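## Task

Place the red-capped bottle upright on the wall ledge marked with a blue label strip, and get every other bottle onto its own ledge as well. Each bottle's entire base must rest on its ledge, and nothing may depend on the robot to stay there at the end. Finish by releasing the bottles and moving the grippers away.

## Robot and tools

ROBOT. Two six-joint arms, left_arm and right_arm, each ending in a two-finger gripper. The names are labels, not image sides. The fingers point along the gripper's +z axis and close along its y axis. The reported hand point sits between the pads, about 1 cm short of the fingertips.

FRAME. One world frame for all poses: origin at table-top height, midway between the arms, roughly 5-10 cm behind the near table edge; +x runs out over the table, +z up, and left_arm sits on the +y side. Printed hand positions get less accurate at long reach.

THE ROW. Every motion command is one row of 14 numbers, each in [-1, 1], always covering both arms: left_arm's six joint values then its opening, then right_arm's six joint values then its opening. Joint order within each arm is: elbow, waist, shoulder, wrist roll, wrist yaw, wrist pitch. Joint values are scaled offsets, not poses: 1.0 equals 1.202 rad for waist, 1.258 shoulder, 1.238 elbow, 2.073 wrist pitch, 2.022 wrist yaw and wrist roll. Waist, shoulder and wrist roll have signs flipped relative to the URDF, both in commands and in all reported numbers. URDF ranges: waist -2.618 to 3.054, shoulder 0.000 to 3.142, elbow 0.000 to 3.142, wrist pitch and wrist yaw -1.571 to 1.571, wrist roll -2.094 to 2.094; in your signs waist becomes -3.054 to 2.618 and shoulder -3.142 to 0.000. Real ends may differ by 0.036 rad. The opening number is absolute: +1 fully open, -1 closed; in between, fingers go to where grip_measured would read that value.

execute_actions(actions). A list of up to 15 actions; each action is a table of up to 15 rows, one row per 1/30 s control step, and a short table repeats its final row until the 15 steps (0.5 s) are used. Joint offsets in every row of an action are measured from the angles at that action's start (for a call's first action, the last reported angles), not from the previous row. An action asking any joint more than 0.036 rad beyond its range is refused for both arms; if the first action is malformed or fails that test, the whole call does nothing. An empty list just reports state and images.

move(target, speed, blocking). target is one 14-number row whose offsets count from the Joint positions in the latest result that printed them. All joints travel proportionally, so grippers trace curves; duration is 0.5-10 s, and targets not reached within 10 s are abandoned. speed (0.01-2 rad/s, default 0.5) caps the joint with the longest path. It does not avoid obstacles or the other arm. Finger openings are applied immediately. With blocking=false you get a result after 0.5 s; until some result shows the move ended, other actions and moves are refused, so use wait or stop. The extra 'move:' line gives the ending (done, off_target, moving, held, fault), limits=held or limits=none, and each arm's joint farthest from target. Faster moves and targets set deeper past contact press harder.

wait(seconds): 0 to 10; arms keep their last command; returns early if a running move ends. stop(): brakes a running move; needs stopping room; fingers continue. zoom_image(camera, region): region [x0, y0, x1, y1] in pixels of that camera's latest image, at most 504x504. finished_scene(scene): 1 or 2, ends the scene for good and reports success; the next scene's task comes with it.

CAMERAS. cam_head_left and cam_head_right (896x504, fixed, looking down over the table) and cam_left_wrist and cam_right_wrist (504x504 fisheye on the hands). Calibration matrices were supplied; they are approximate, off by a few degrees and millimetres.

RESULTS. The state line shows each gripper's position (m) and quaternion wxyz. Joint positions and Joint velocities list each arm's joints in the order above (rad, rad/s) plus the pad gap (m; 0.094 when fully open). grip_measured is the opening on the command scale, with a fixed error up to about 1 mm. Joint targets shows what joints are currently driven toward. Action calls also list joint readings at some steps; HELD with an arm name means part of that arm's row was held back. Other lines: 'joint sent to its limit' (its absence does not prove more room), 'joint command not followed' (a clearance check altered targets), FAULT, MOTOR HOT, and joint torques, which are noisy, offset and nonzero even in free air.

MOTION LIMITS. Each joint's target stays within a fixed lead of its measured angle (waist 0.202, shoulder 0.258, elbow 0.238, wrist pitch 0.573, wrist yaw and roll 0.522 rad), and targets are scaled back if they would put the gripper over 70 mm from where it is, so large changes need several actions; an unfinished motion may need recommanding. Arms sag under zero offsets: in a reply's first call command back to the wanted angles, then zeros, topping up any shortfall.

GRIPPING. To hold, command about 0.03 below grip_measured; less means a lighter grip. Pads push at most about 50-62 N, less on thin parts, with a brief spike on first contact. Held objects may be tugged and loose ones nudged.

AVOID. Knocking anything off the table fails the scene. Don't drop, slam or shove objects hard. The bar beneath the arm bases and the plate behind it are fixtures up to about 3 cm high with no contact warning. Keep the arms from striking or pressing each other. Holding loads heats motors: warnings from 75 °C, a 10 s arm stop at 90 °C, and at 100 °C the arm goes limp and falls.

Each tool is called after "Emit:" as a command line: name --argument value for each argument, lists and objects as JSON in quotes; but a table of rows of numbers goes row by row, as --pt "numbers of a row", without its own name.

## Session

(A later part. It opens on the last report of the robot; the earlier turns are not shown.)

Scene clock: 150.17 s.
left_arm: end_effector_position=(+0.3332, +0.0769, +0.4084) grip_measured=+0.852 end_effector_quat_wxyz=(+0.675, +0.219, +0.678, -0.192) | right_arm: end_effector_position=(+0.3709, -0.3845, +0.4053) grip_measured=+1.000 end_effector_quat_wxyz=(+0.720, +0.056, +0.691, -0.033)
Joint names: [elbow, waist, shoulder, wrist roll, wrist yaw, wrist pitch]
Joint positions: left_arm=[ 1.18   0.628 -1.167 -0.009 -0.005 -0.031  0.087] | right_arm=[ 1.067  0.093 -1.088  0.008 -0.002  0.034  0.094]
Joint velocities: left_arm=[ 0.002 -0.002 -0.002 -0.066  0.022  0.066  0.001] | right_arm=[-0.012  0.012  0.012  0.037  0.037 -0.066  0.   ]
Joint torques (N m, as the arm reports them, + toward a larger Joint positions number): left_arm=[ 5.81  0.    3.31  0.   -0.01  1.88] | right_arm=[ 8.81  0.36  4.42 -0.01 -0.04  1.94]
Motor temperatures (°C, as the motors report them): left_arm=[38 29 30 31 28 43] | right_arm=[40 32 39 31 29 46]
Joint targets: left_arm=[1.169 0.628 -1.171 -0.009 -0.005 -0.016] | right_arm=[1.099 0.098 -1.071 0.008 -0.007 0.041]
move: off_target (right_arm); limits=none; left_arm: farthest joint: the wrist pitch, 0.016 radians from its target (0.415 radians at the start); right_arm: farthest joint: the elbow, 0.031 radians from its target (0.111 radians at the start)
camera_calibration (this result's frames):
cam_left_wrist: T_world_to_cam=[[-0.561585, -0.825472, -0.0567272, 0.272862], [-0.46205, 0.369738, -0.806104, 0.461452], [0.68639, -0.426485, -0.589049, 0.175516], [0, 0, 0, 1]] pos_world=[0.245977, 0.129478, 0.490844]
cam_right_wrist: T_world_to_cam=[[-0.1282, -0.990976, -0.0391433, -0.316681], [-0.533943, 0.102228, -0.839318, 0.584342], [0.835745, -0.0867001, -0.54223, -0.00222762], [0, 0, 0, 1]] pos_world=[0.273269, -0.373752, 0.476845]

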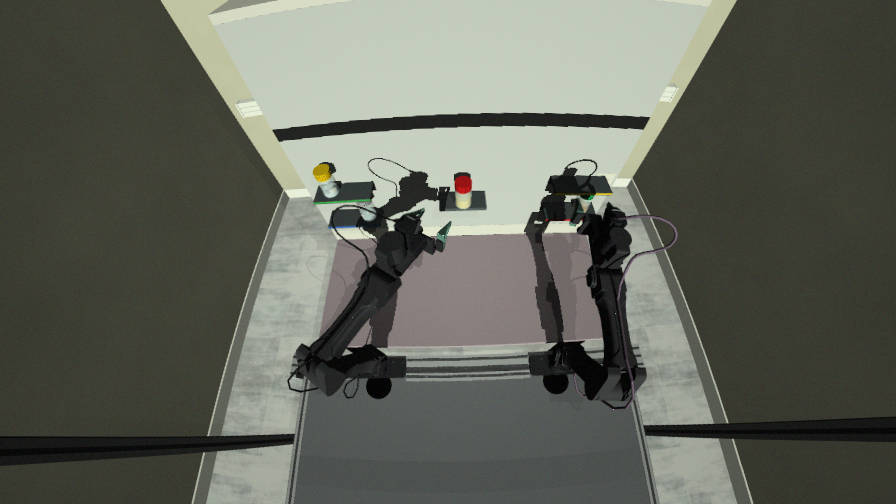

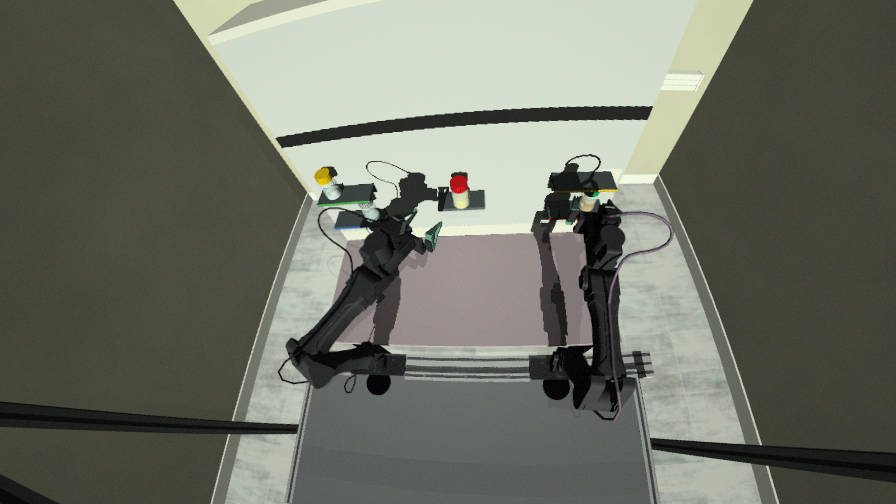

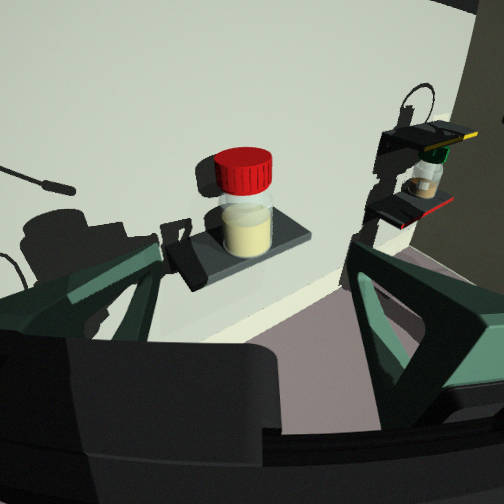

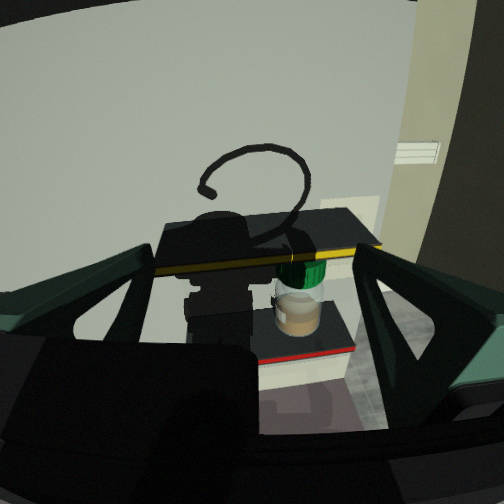

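Emit:
move --target '[-0.055,0,-0.205,0,0,0.2,0.85, 0.02,0,0.01,0,0,0.005,1]' --speed 0.6

Scene clock: 156.80 s.
left_arm: end_effector_position=(+0.3936, +0.0372, +0.3689) grip_measured=+0.852 end_effector_quat_wxyz=(+0.703, +0.211, +0.649, -0.201) | right_arm: end_effector_position=(+0.3710, -0.3845, +0.4041) grip_measured=+1.000 end_effector_quat_wxyz=(+0.719, +0.056, +0.692, -0.033)
Joint names: [elbow, waist, shoulder, wrist roll, wrist yaw, wrist pitch]
Joint positions: left_arm=[ 1.122  0.628 -1.425 -0.009 -0.005  0.368  0.087] | right_arm=[ 1.067  0.093 -1.088  0.008 -0.002  0.029  0.094]
Joint velocities: left_arm=[-0.007 -0.007 -0.007 -0.022  0.037 -0.081  0.001] | right_arm=[-0.007  0.012  0.002 -0.022 -0.022 -0.066  0.   ]
Joint torques (N m, as the arm reports them, + toward a larger Joint positions number): left_arm=[ 6.03  0.    5.92  0.   -0.01  1.85] | right_arm=[8.21 0.   3.96 0.01 0.03 2.06]
Motor temperatures (°C, as the motors report them): left_arm=[37 29 30 31 28 43] | right_arm=[40 32 37 31 29 46]
Joint targets: left_arm=[1.112 0.628 -1.425 -0.009 -0.005 0.383] | right_arm=[1.092 0.093 -1.075 0.008 -0.002 0.045]
move: off_target (right_arm); limits=none; left_arm: farthest joint: the wrist pitch, 0.015 radians from its target (0.414 radians at the start); right_arm: farthest joint: the elbow, 0.025 radians from its target (0.025 radians at the start)
camera_calibration (this result's frames):
cam_left_wrist: T_world_to_cam=[[-0.559431, -0.826928, -0.056801, 0.271032], [-0.403638, 0.331639, -0.852697, 0.467859], [0.723956, -0.454098, -0.519309, 0.0543758], [0, 0, 0, 1]] pos_world=[0.301104, 0.0936558, 0.442574]
cam_right_wrist: T_world_to_cam=[[-0.128178, -0.990979, -0.0391395, -0.316686], [-0.538083, 0.102641, -0.836619, 0.583936], [0.833089, -0.0861758, -0.546385, -0.0000681509], [0, 0, 0, 1]] pos_world=[0.273671, -0.373771, 0.4761]

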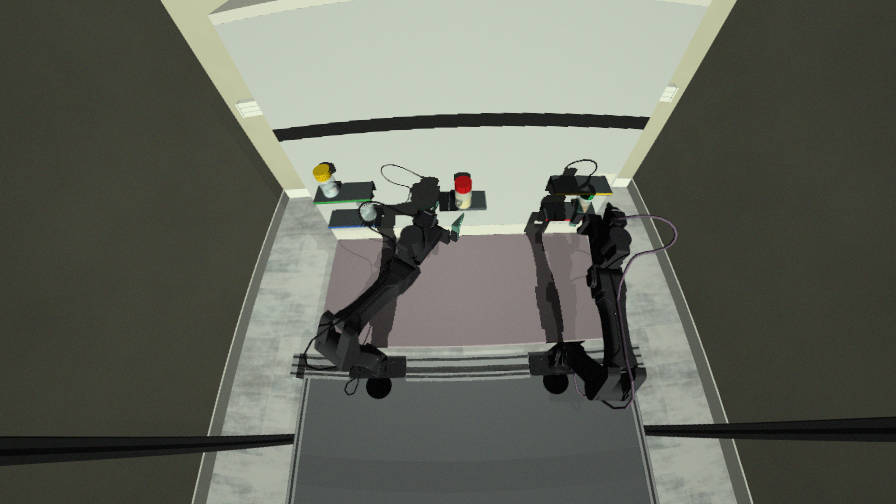

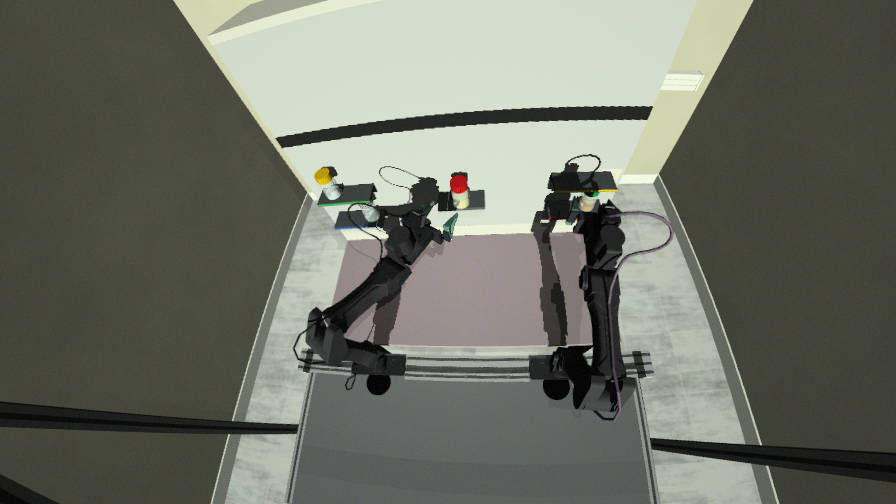

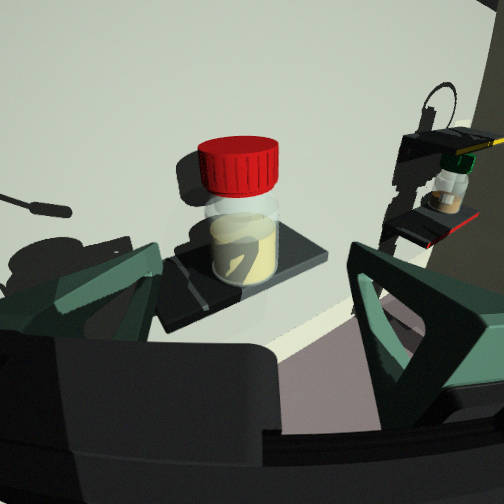

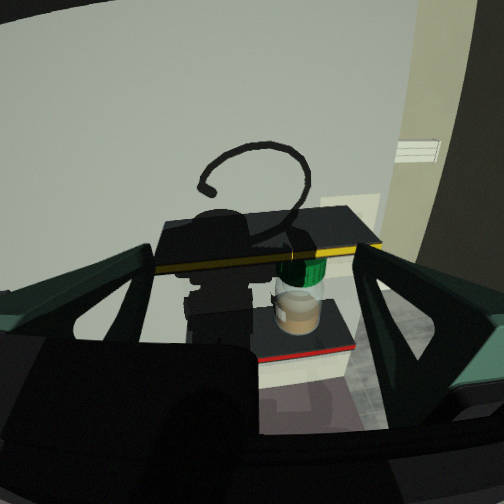

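Emit:
move --target '[0.235,-0.014,-0.255,0,0,0.018,0.85, 0.02,0,0.01,0,0,0.005,1]' --speed 0.4

Scene clock: 163.97 s.
left_arm: end_effector_position=(+0.4626, -0.0087, +0.3416) grip_measured=+0.852 end_effector_quat_wxyz=(+0.689, +0.215, +0.664, -0.197) | right_arm: end_effector_position=(+0.3710, -0.3844, +0.4030) grip_measured=+1.000 end_effector_quat_wxyz=(+0.717, +0.057, +0.694, -0.033)
Joint names: [elbow, waist, shoulder, wrist roll, wrist yaw, wrist pitch]
Joint positions: left_arm=[ 1.376  0.628 -1.744 -0.009 -0.005  0.392  0.087] | right_arm=[ 1.067  0.093 -1.088  0.008 -0.002  0.025  0.094]
Joint velocities: left_arm=[-0.017  0.012 -0.002  0.022 -0.022 -0.037 -0.   ] | right_arm=[ 0.002 -0.007 -0.017  0.007 -0.022  0.007  0.   ]
Joint torques (N m, as the arm reports them, + toward a larger Joint positions number): left_arm=[ 9.14 -1.49  8.73  0.   -0.01  1.85] | right_arm=[ 8.21 -0.01  4.   -0.01  0.02  2.04]
Motor temperatures (°C, as the motors report them): left_arm=[37 29 31 31 28 44] | right_arm=[41 32 36 31 29 46]
Joint targets: left_arm=[1.412 0.612 -1.745 -0.009 -0.005 0.406] | right_arm=[1.092 0.093 -1.075 0.008 -0.002 0.040]
move: off_target (left_arm, right_arm); limits=none; left_arm: farthest joint: the elbow, 0.037 radians from its target (0.291 radians at the start); right_arm: farthest joint: the elbow, 0.025 radians from its target (0.025 radians at the start)
camera_calibration (this result's frames):
cam_left_wrist: T_world_to_cam=[[-0.560489, -0.826212, -0.0567921, 0.270643], [-0.432707, 0.350632, -0.830555, 0.493716], [0.706128, -0.440943, -0.554033, -0.0104119], [0, 0, 0, 1]] pos_world=[0.372679, 0.0459049, 0.41966]
cam_right_wrist: T_world_to_cam=[[-0.128158, -0.990981, -0.0391361, -0.316691], [-0.541893, 0.103021, -0.83411, 0.583552], [0.830619, -0.08569, -0.550209, 0.00192339], [0, 0, 0, 1]] pos_world=[0.274038, -0.373788, 0.47541]

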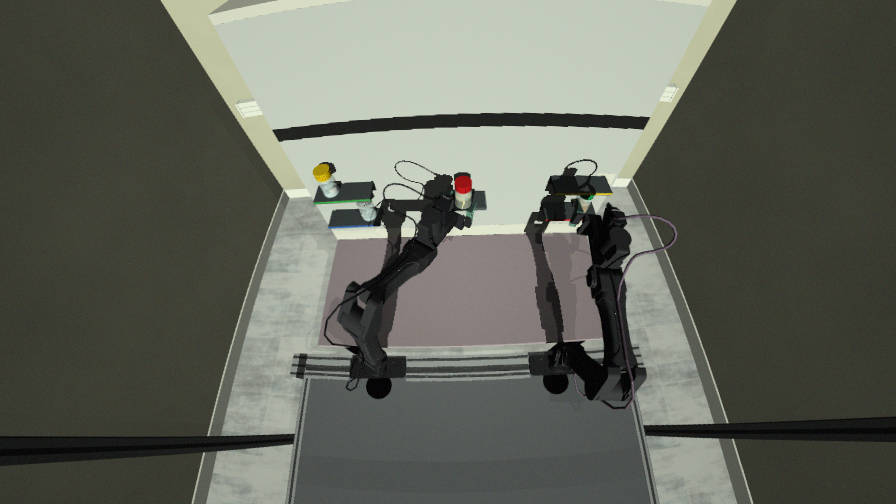

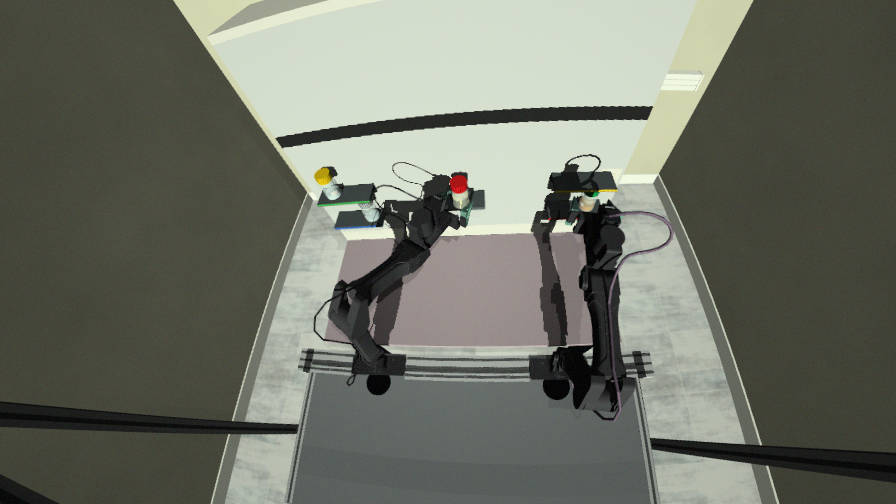

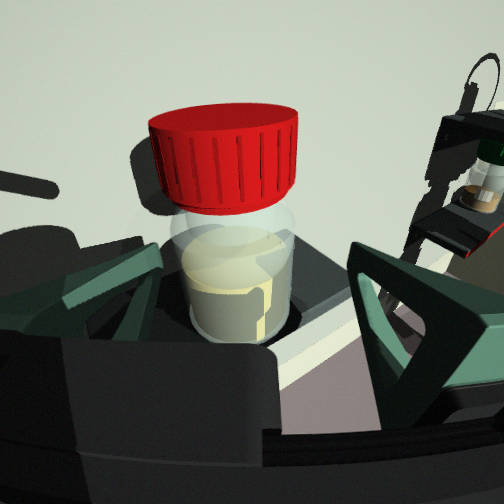

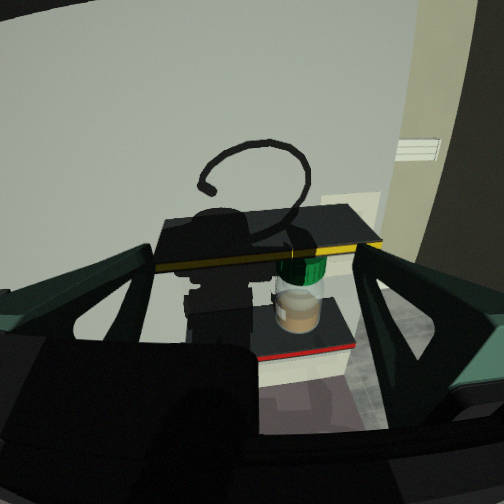

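Emit:
move --target '[0.03,-0.027,0,0,0,0.007,0.85, 0.02,0,0.01,0,0,0.007,1]' --speed 0.1

Scene clock: 169.83 s.
left_arm: end_effector_position=(+0.4687, +0.0005, +0.3419) grip_measured=+0.852 end_effector_quat_wxyz=(+0.691, +0.208, +0.665, -0.190) | right_arm: end_effector_position=(+0.3710, -0.3844, +0.4021) grip_measured=+1.000 end_effector_quat_wxyz=(+0.716, +0.057, +0.695, -0.032)
Joint names: [elbow, waist, shoulder, wrist roll, wrist yaw, wrist pitch]
Joint positions: left_arm=[ 1.376  0.609 -1.744 -0.009 -0.005  0.392  0.087] | right_arm=[ 1.067  0.093 -1.088  0.008 -0.002  0.021  0.094]
Joint velocities: left_arm=[ 0.002  0.017  0.002 -0.007  0.066 -0.022  0.   ] | right_arm=[-0.012 -0.012  0.002  0.022 -0.066 -0.007  0.   ]
Joint torques (N m, as the arm reports them, + toward a larger Joint positions number): left_arm=[ 9.23 -1.17  8.86  0.   -0.01  1.87] | right_arm=[8.24 0.   3.98 0.   0.02 2.06]
Motor temperatures (°C, as the motors report them): left_arm=[38 29 32 31 28 44] | right_arm=[41 32 35 31 29 46]
Joint targets: left_arm=[1.413 0.596 -1.744 -0.009 -0.005 0.406] | right_arm=[1.092 0.093 -1.075 0.008 -0.002 0.039]
move: off_target (left_arm, right_arm); limits=none; left_arm: farthest joint: the elbow, 0.037 radians from its target (0.037 radians at the start); right_arm: farthest joint: the elbow, 0.025 radians from its target (0.025 radians at the start)
camera_calibration (this result's frames):
cam_left_wrist: T_world_to_cam=[[-0.544293, -0.836974, -0.0567346, 0.274008], [-0.439121, 0.341883, -0.830836, 0.496454], [0.714785, -0.427305, -0.553618, -0.0146798], [0, 0, 0, 1]] pos_world=[0.377637, 0.0533356, 0.419891]
cam_right_wrist: T_world_to_cam=[[-0.128143, -0.990983, -0.0391336, -0.316695], [-0.544743, 0.103304, -0.832216, 0.583257], [0.828755, -0.0853245, -0.553069, 0.00341589], [0, 0, 0, 1]] pos_world=[0.274312, -0.373801, 0.474892]

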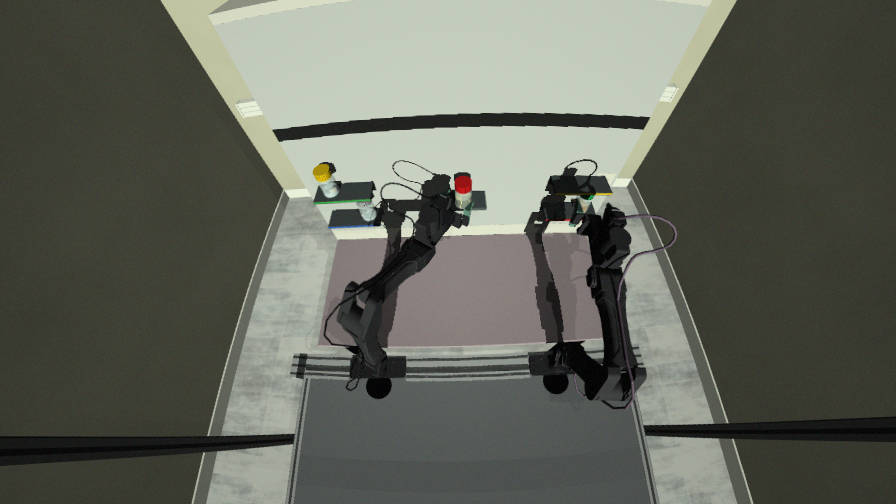

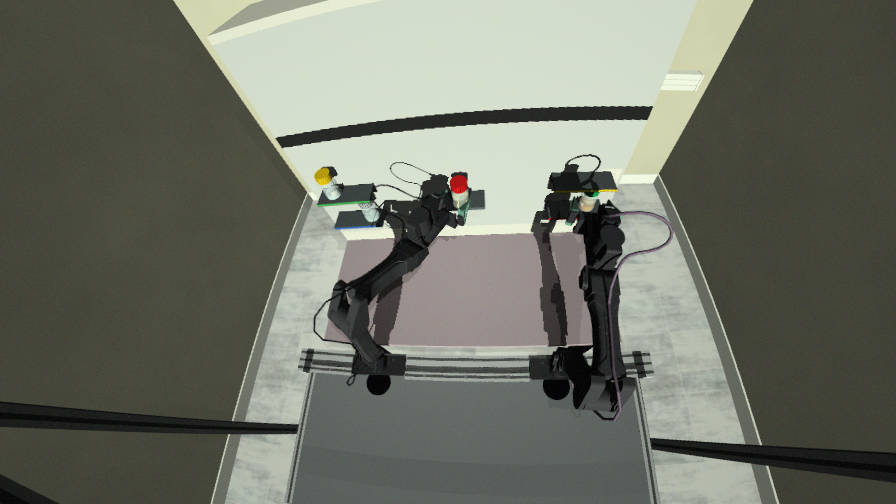

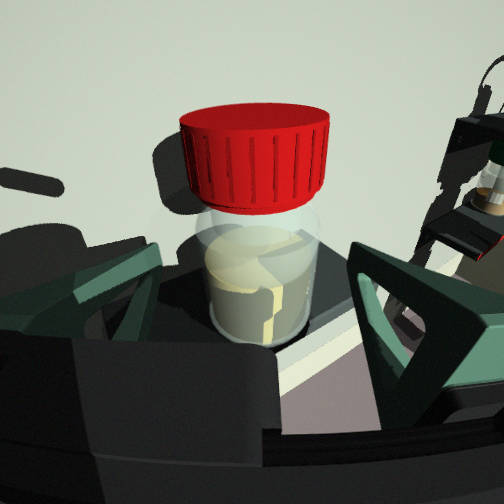

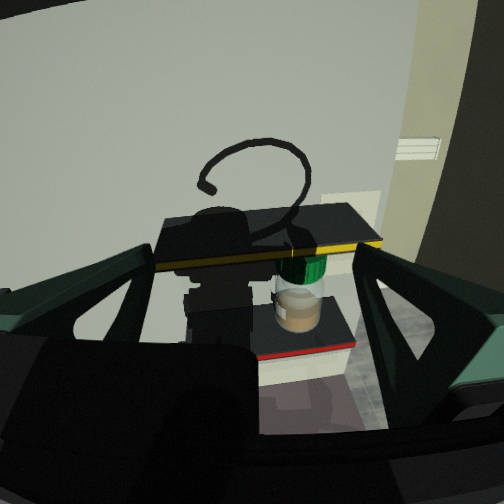

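Emit:
execute_actions --actions '[[[0.03,0,0,0,0,0.007,0.4, 0.02,0,0.01,0,0,0.01,1]],[[0,0,0,0,0,0,0.15, 0,0,0,0,0,0,1]],[[0,0,0,0,0,0,0.025, 0,0,0,0,0,0,1]],[[0,0,0,0,0,0,0.025, 0,0,0,0,0,0,1]]]'

Scene clock: 175.43 s.
left_arm: end_effector_position=(+0.4685, +0.0001, +0.3419) grip_measured=+0.113 end_effector_quat_wxyz=(+0.691, +0.209, +0.665, -0.191) | right_arm: end_effector_position=(+0.3712, -0.3842, +0.3967) grip_measured=+1.000 end_effector_quat_wxyz=(+0.708, +0.057, +0.703, -0.032)
Joint names: [elbow, waist, shoulder, wrist roll, wrist yaw, wrist pitch]
Joint positions: left_arm=[ 1.376  0.609 -1.744 -0.009 -0.003  0.392  0.052] | right_arm=[ 1.067  0.093 -1.088  0.008 -0.002 -0.     0.094]
Joint velocities: left_arm=[ 0.002 -0.012  0.007 -0.051 -0.066 -0.007  0.001] | right_arm=[-0.012  0.002  0.022  0.095 -0.022  0.037  0.   ]
Joint torques (N m, as the arm reports them, + toward a larger Joint positions number): left_arm=[ 6.68  0.    8.86  0.   -0.01  1.73] | right_arm=[ 6.22 -0.01  2.76  0.    0.03  1.97]
Motor temperatures (°C, as the motors report them): left_arm=[39 29 33 31 28 44] | right_arm=[41 32 34 31 29 45]
Joint targets: left_arm=[1.376 0.609 -1.744 -0.009 -0.003 0.392] | right_arm=[1.067 0.093 -1.088 0.008 -0.002 0.007]
Step readings (joint positions; steps 1 to 15: 1st action; 16 to 30: 2nd action; 31 to 45: 3rd action; 46 to 60: 4th action):
0: left_arm=[1.376 0.609 -1.744 -0.009 -0.005 0.392] | right_arm=[1.067 0.093 -1.088 0.008 -0.002 0.021]
1: left_arm=[1.376 0.609 -1.744 -0.009 -0.005 0.392] | right_arm=[1.067 0.093 -1.088 0.008 -0.002 0.021]
2: left_arm=[1.376 0.609 -1.744 -0.009 -0.005 0.392] | right_arm=[1.067 0.093 -1.088 0.008 -0.002 0.021]
4: left_arm=[1.376 0.609 -1.744 -0.009 -0.005 0.392] | right_arm=[1.067 0.093 -1.088 0.008 -0.002 0.021]
8: left_arm=[1.376 0.609 -1.744 -0.009 -0.005 0.392] | right_arm=[1.067 0.093 -1.088 0.008 -0.002 0.021]
15: left_arm=[1.376 0.609 -1.744 -0.009 -0.005 0.392] | right_arm=[1.067 0.093 -1.088 0.008 -0.002 0.021]
16: left_arm=[1.376 0.609 -1.744 -0.009 -0.005 0.392] | right_arm=[1.067 0.093 -1.088 0.008 -0.002 0.021]
17: left_arm=[1.376 0.609 -1.744 -0.009 -0.004 0.392] | right_arm=[1.067 0.093 -1.088 0.008 -0.002 0.020]
19: left_arm=[1.376 0.609 -1.744 -0.009 -0.003 0.392] | right_arm=[1.067 0.093 -1.088 0.008 -0.002 0.018]
23: left_arm=[1.376 0.609 -1.744 -0.009 -0.003 0.392] | right_arm=[1.067 0.093 -1.088 0.008 -0.002 0.015]
30: left_arm=[1.376 0.609 -1.744 -0.009 -0.003 0.392] | right_arm=[1.067 0.093 -1.088 0.008 -0.002 0.015]
31: left_arm=[1.376 0.609 -1.744 -0.009 -0.003 0.392] | right_arm=[1.067 0.093 -1.088 0.008 -0.002 0.013]
32: left_arm=[1.376 0.609 -1.744 -0.009 -0.003 0.392] | right_arm=[1.067 0.093 -1.088 0.008 -0.002 0.013]
34: left_arm=[1.376 0.609 -1.744 -0.009 -0.003 0.392] | right_arm=[1.067 0.093 -1.088 0.008 -0.002 0.010]
38: left_arm=[1.376 0.609 -1.744 -0.009 -0.003 0.392] | right_arm=[1.067 0.093 -1.088 0.008 -0.002 0.008]
45: left_arm=[1.376 0.609 -1.744 -0.009 -0.003 0.392] | right_arm=[1.067 0.093 -1.088 0.008 -0.002 0.007]
46: left_arm=[1.376 0.609 -1.744 -0.009 -0.003 0.392] | right_arm=[1.067 0.093 -1.088 0.008 -0.002 0.006]
47: left_arm=[1.376 0.609 -1.744 -0.009 -0.003 0.392] | right_arm=[1.067 0.093 -1.088 0.008 -0.002 0.005]
49: left_arm=[1.376 0.609 -1.744 -0.009 -0.003 0.392] | right_arm=[1.067 0.093 -1.088 0.008 -0.002 0.003]
53: left_arm=[1.376 0.609 -1.744 -0.009 -0.003 0.392] | right_arm=[1.067 0.093 -1.088 0.008 -0.002 0.001]
60: Joint positions above
camera_calibration (this result's frames):
cam_left_wrist: T_world_to_cam=[[-0.546207, -0.835722, -0.0567971, 0.274518], [-0.43835, 0.342957, -0.8308, 0.496093], [0.713798, -0.428892, -0.553665, -0.0141953], [0, 0, 0, 1]] pos_world=[0.377539, 0.0531942, 0.419886]
cam_right_wrist: T_world_to_cam=[[-0.128046, -0.990996, -0.0391191, -0.316717], [-0.562642, 0.105068, -0.819997, 0.581274], [0.816724, -0.0829875, -0.571029, 0.0128439], [0, 0, 0, 1]] pos_world=[0.276005, -0.373873, 0.471588]

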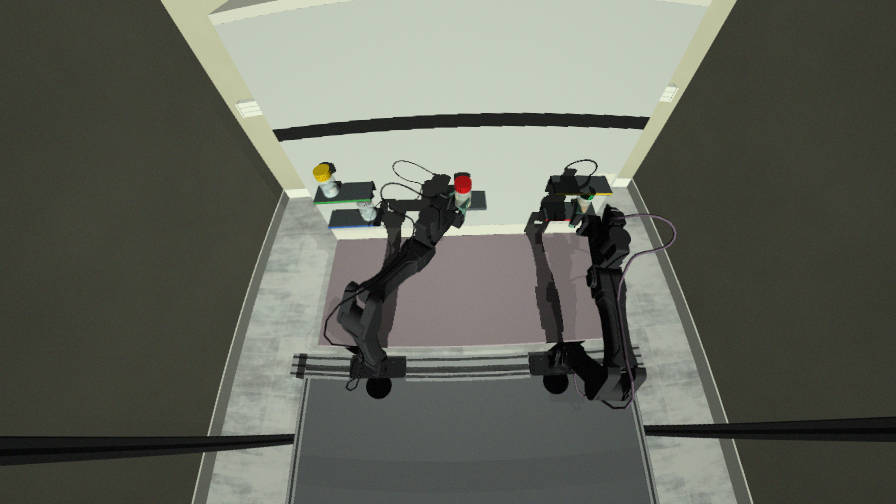

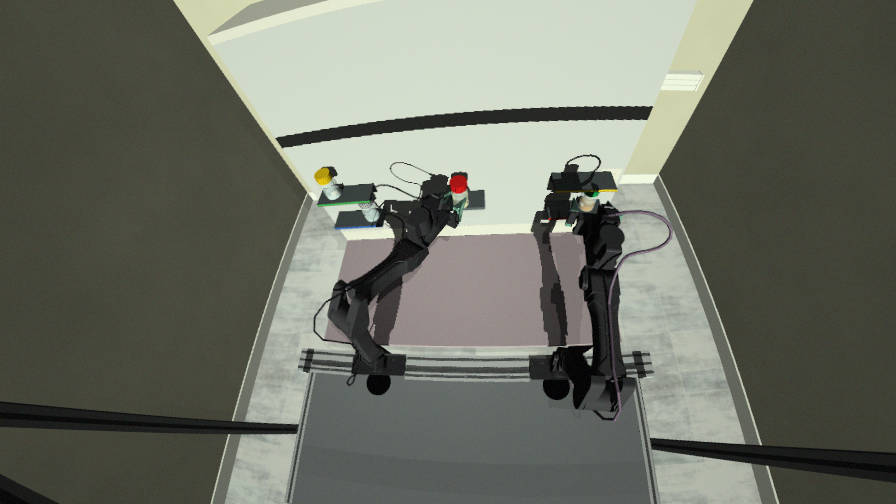

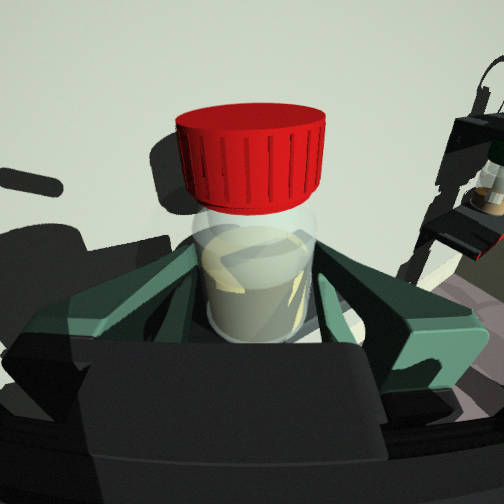

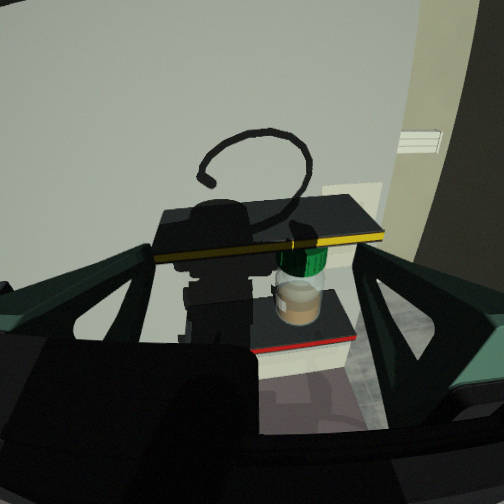

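Emit:
move --target '[0.02,0,0.5,0,0,-0.26,0.08, 0.02,0,0.01,0,0,0.02,1]' --speed 0.45

Emit:
move --target '[-0.62,-0.67,0.16,0,0,0.28,0.08, 0.02,0,0.01,0,0,0.01,1]' --speed 0.6

Scene clock: 191.40 s.
left_arm: end_effector_position=(+0.3116, +0.0977, +0.4774) grip_measured=+0.113 end_effector_quat_wxyz=(+0.701, +0.206, +0.654, -0.194) | right_arm: end_effector_position=(+0.3711, -0.3844, +0.4009) grip_measured=+1.000 end_effector_quat_wxyz=(+0.714, +0.057, +0.697, -0.032)
Joint names: [elbow, waist, shoulder, wrist roll, wrist yaw, wrist pitch]
Joint positions: left_arm=[ 1.376  0.609 -1.134 -0.009 -0.003 -0.186  0.052] | right_arm=[ 1.067  0.093 -1.088  0.008 -0.002  0.017  0.094]
Joint velocities: left_arm=[ 0.007 -0.007 -0.002  0.007 -0.066 -0.037 -0.001] | right_arm=[-0.012 -0.007 -0.002 -0.066 -0.037  0.022  0.   ]
Joint torques (N m, as the arm reports them, + toward a larger Joint positions number): left_arm=[ 7.84  0.01  4.35  0.   -0.01  2.08] | right_arm=[8.2  0.04 3.95 0.01 0.04 2.16]
Motor temperatures (°C, as the motors report them): left_arm=[38 29 35 31 28 44] | right_arm=[40 32 33 31 29 45]
Joint targets: left_arm=[1.401 0.609 -1.115 -0.009 -0.003 -0.148] | right_arm=[1.092 0.093 -1.075 0.008 -0.002 0.041]
move: off_target (left_arm, right_arm); limits=none; left_arm: farthest joint: the wrist pitch, 0.039 radians from its target (0.539 radians at the start); right_arm: farthest joint: the elbow, 0.025 radians from its target (0.025 radians at the start)
camera_calibration (this result's frames):
cam_left_wrist: T_world_to_cam=[[-0.54537, -0.836263, -0.0568813, 0.277984], [-0.415515, 0.328667, -0.84813, 0.509049], [0.727955, -0.43891, -0.526726, 0.198379], [0, 0, 0, 1]] pos_world=[0.218711, 0.15223, 0.552043]
cam_right_wrist: T_world_to_cam=[[-0.128121, -0.990986, -0.0391302, -0.3167], [-0.548848, 0.103711, -0.829464, 0.582823], [0.826045, -0.0847949, -0.557188, 0.0055699], [0, 0, 0, 1]] pos_world=[0.274705, -0.373818, 0.474142]

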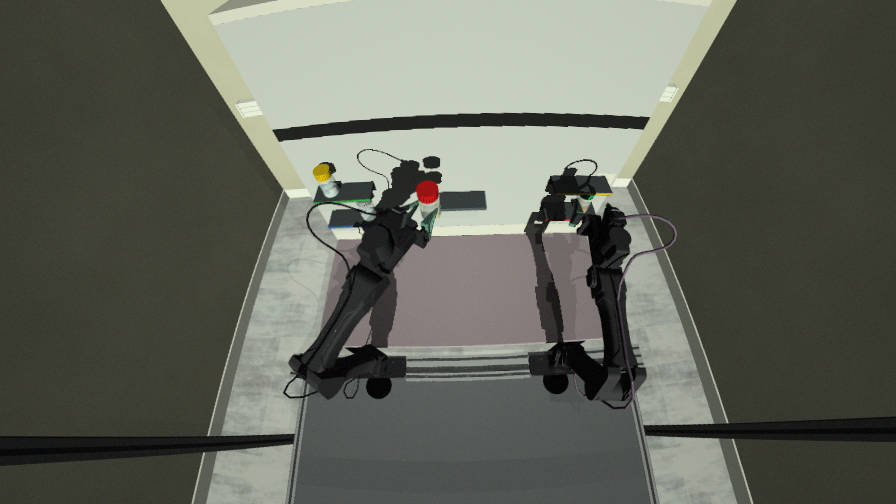

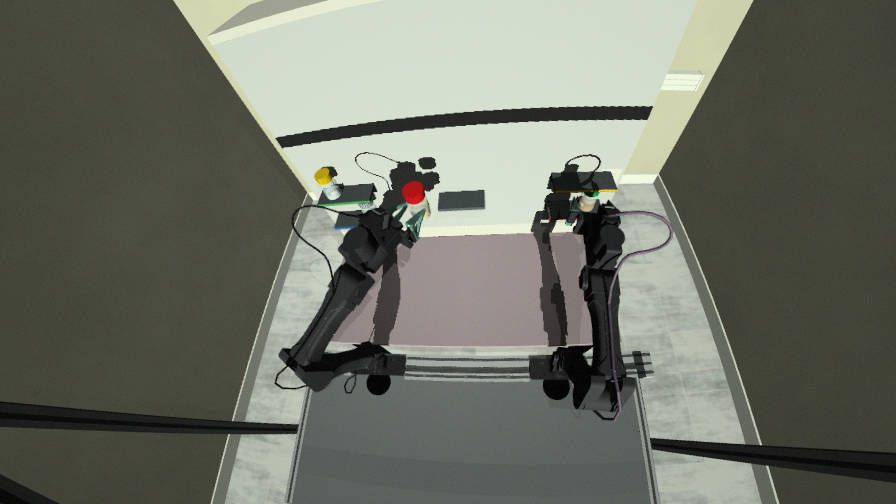

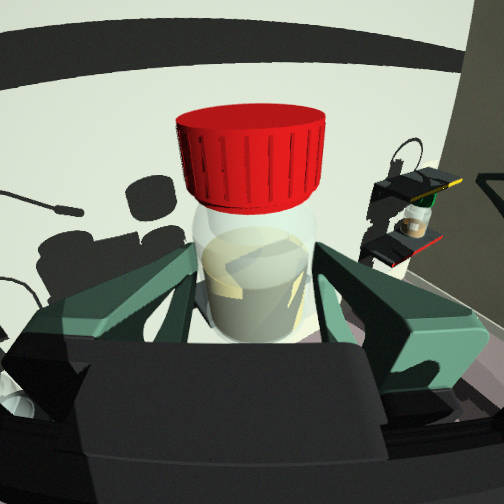

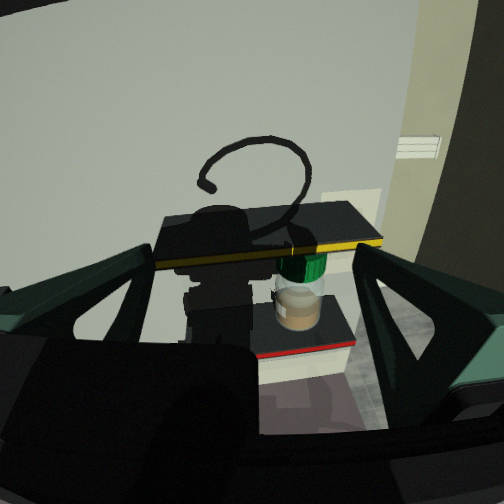

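Scene clock: 193.53 s.
left_arm: end_effector_position=(+0.3551, +0.3898, +0.2888) grip_measured=+0.113 end_effector_quat_wxyz=(+0.694, -0.072, +0.711, +0.088) | right_arm: end_effector_position=(+0.3711, -0.3843, +0.3999) grip_measured=+1.000 end_effector_quat_wxyz=(+0.713, +0.057, +0.698, -0.032)
Joint names: [elbow, waist, shoulder, wrist roll, wrist yaw, wrist pitch]
Joint positions: left_arm=[ 0.602 -0.188 -0.969 -0.009 -0.005  0.323  0.052] | right_arm=[ 1.067  0.093 -1.088  0.008 -0.002  0.013  0.094]
Joint velocities: left_arm=[ 0.007  0.007 -0.007  0.007  0.022 -0.051  0.001] | right_arm=[-0.007 -0.012 -0.012  0.022  0.022 -0.022  0.   ]
Joint torques (N m, as the arm reports them, + toward a larger Joint positions number): left_arm=[ 7.14 -0.79  5.02 -0.01  0.01  2.41] | right_arm=[8.25 0.03 3.96 0.   0.03 2.16]
Motor temperatures (°C, as the motors report them): left_arm=[38 29 34 31 28 45] | right_arm=[40 32 33 31 29 45]
Joint targets: left_arm=[0.609 -0.196 -0.933 -0.009 -0.003 0.394] | right_arm=[1.092 0.093 -1.075 0.008 -0.002 0.037]
move: off_target (left_arm, right_arm); limits=none; left_arm: farthest joint: the wrist pitch, 0.071 radians from its target (0.581 radians at the start); right_arm: farthest joint: the elbow, 0.025 radians from its target (0.025 radians at the start)
camera_calibration (this result's frames):
cam_left_wrist: T_world_to_cam=[[0.216539, -0.975161, -0.0466074, 0.315863], [-0.589154, -0.092459, -0.802714, 0.483835], [0.778466, 0.201278, -0.594541, -0.0523228], [0, 0, 0, 1]] pos_world=[0.257388, 0.363284, 0.371995]
cam_right_wrist: T_world_to_cam=[[-0.128104, -0.990989, -0.0391275, -0.316704], [-0.551997, 0.104022, -0.827333, 0.582482], [0.823947, -0.0843861, -0.560348, 0.00722536], [0, 0, 0, 1]] pos_world=[0.275004, -0.373831, 0.473563]

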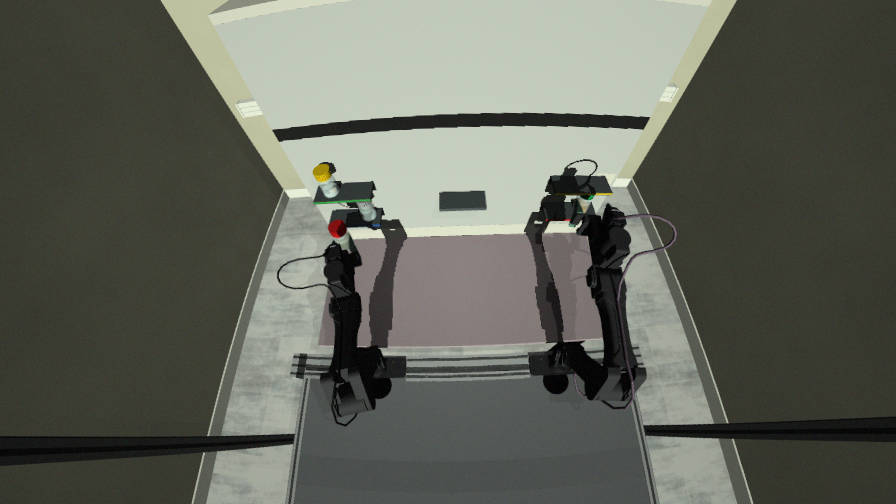

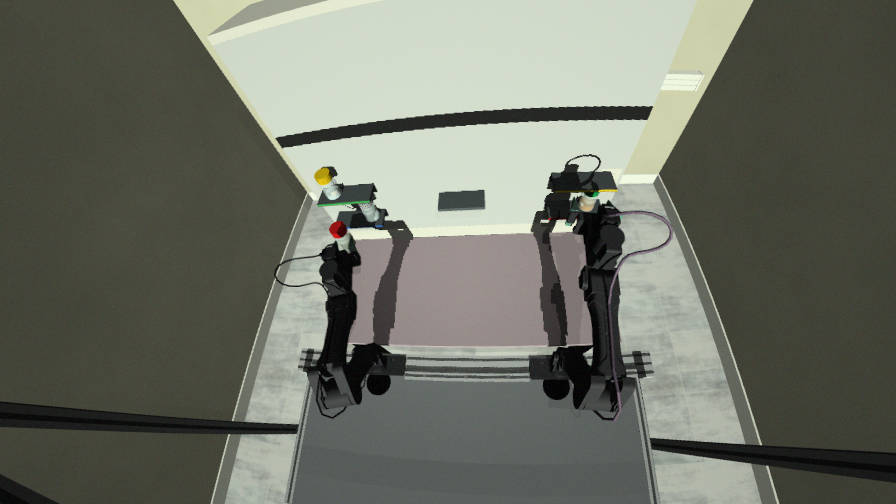

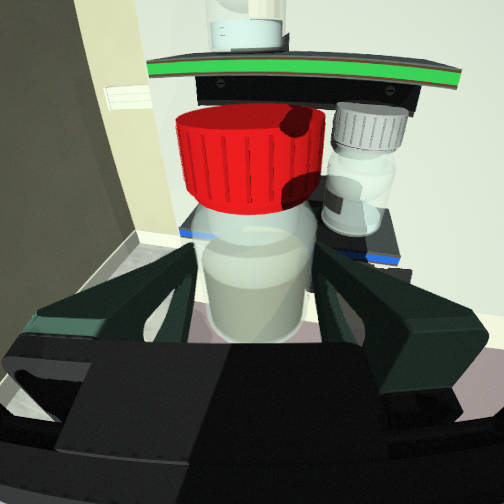

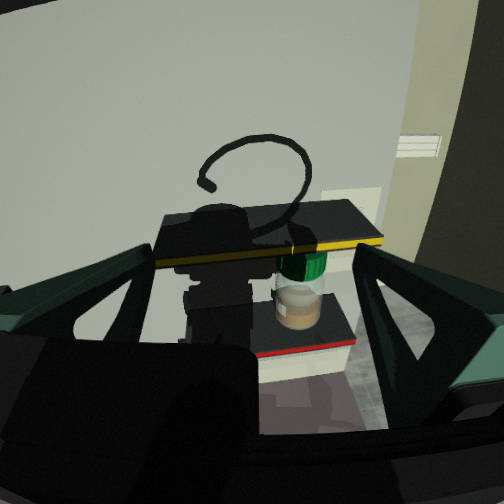

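Emit:
move --target '[0.072,0,-0.176,0,0,0.144,0.08, 0.02,0,0.01,0,0,0.01,1]' --speed 0.3

Scene clock: 244.27 s.
left_arm: end_effector_position=(+0.3961, +0.3991, +0.2851) grip_measured=+0.113 end_effector_quat_wxyz=(+0.711, -0.070, +0.694, +0.089) | right_arm: end_effector_position=(+0.3711, -0.3843, +0.3989) grip_measured=+1.000 end_effector_quat_wxyz=(+0.711, +0.057, +0.700, -0.032)
Joint names: [elbow, waist, shoulder, wrist roll, wrist yaw, wrist pitch]
Joint positions: left_arm=[ 0.644 -0.188 -1.19  -0.009 -0.005  0.551  0.052] | right_arm=[ 1.067  0.093 -1.088  0.008 -0.002  0.008  0.094]
Joint velocities: left_arm=[ 0.007  0.002  0.012 -0.022  0.007 -0.066  0.   ] | right_arm=[-0.002 -0.002 -0.007  0.037  0.051 -0.037  0.   ]
Joint torques (N m, as the arm reports them, + toward a larger Joint positions number): left_arm=[ 9.75  0.02  3.72  0.   -0.01  2.39] | right_arm=[8.24 0.01 4.01 0.01 0.02 2.16]
Motor temperatures (°C, as the motors report them): left_arm=[39 29 32 31 28 50] | right_arm=[41 32 33 31 29 46]
Joint targets: left_arm=[0.691 -0.188 -1.190 -0.009 -0.005 0.622] | right_arm=[1.092 0.093 -1.075 0.008 -0.002 0.033]
move: off_target (left_arm, right_arm); limits=none; left_arm: farthest joint: the wrist pitch, 0.070 radians from its target (0.298 radians at the start); right_arm: farthest joint: the elbow, 0.025 radians from its target (0.025 radians at the start)
camera_calibration (this result's frames):
cam_left_wrist: T_world_to_cam=[[0.218002, -0.974831, -0.0466863, 0.315161], [-0.550615, -0.083356, -0.830587, 0.494934], [0.805791, 0.206776, -0.554928, -0.112621], [0, 0, 0, 1]] pos_world=[0.294561, 0.371771, 0.363303]
cam_right_wrist: T_world_to_cam=[[-0.128085, -0.990991, -0.0391247, -0.316708], [-0.555451, 0.104362, -0.824975, 0.582099], [0.821626, -0.0839351, -0.563814, 0.00904485], [0, 0, 0, 1]] pos_world=[0.27533, -0.373845, 0.472926]

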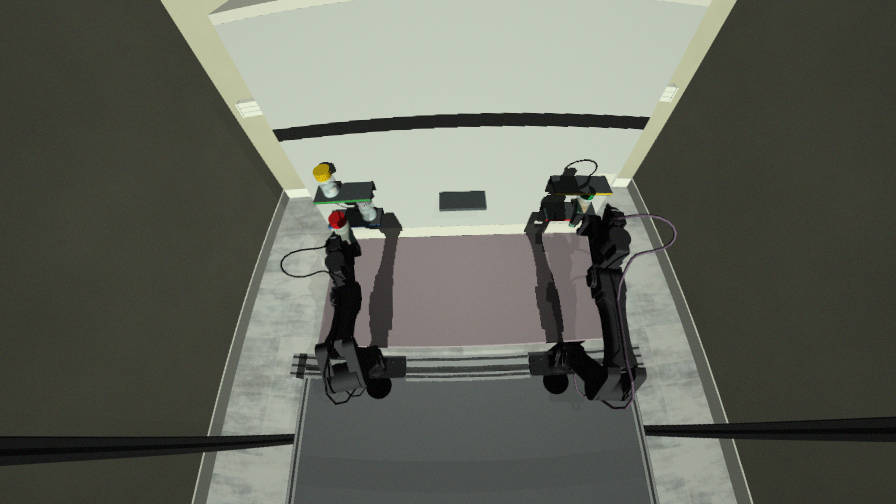

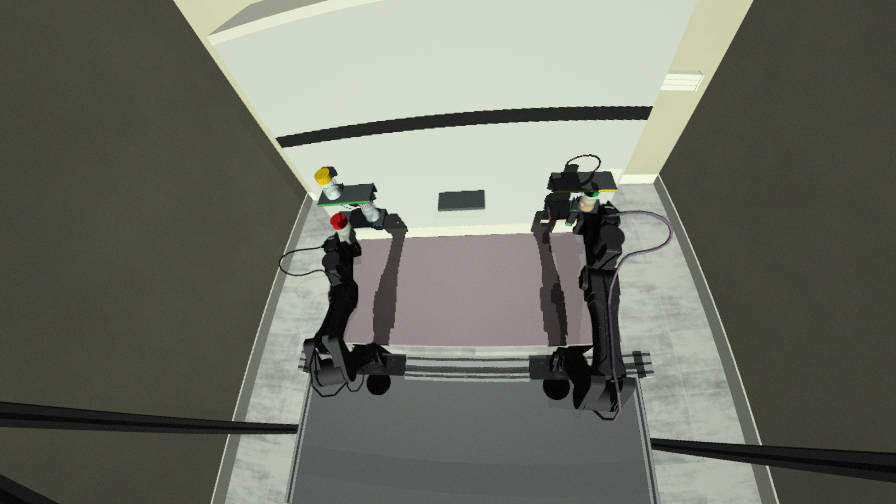

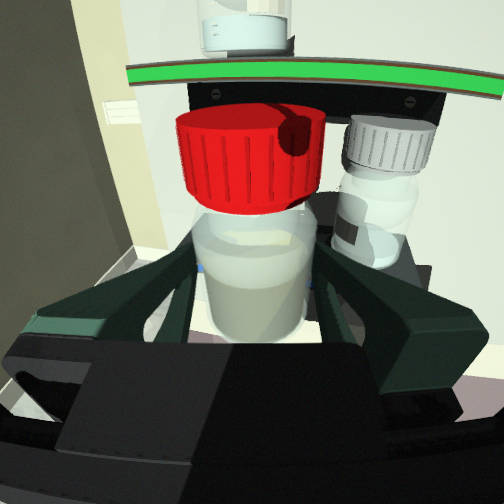

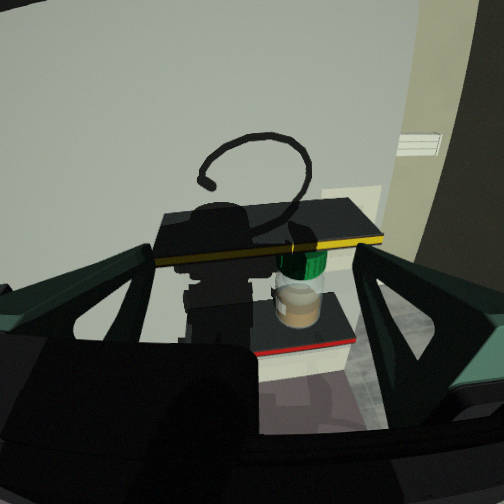

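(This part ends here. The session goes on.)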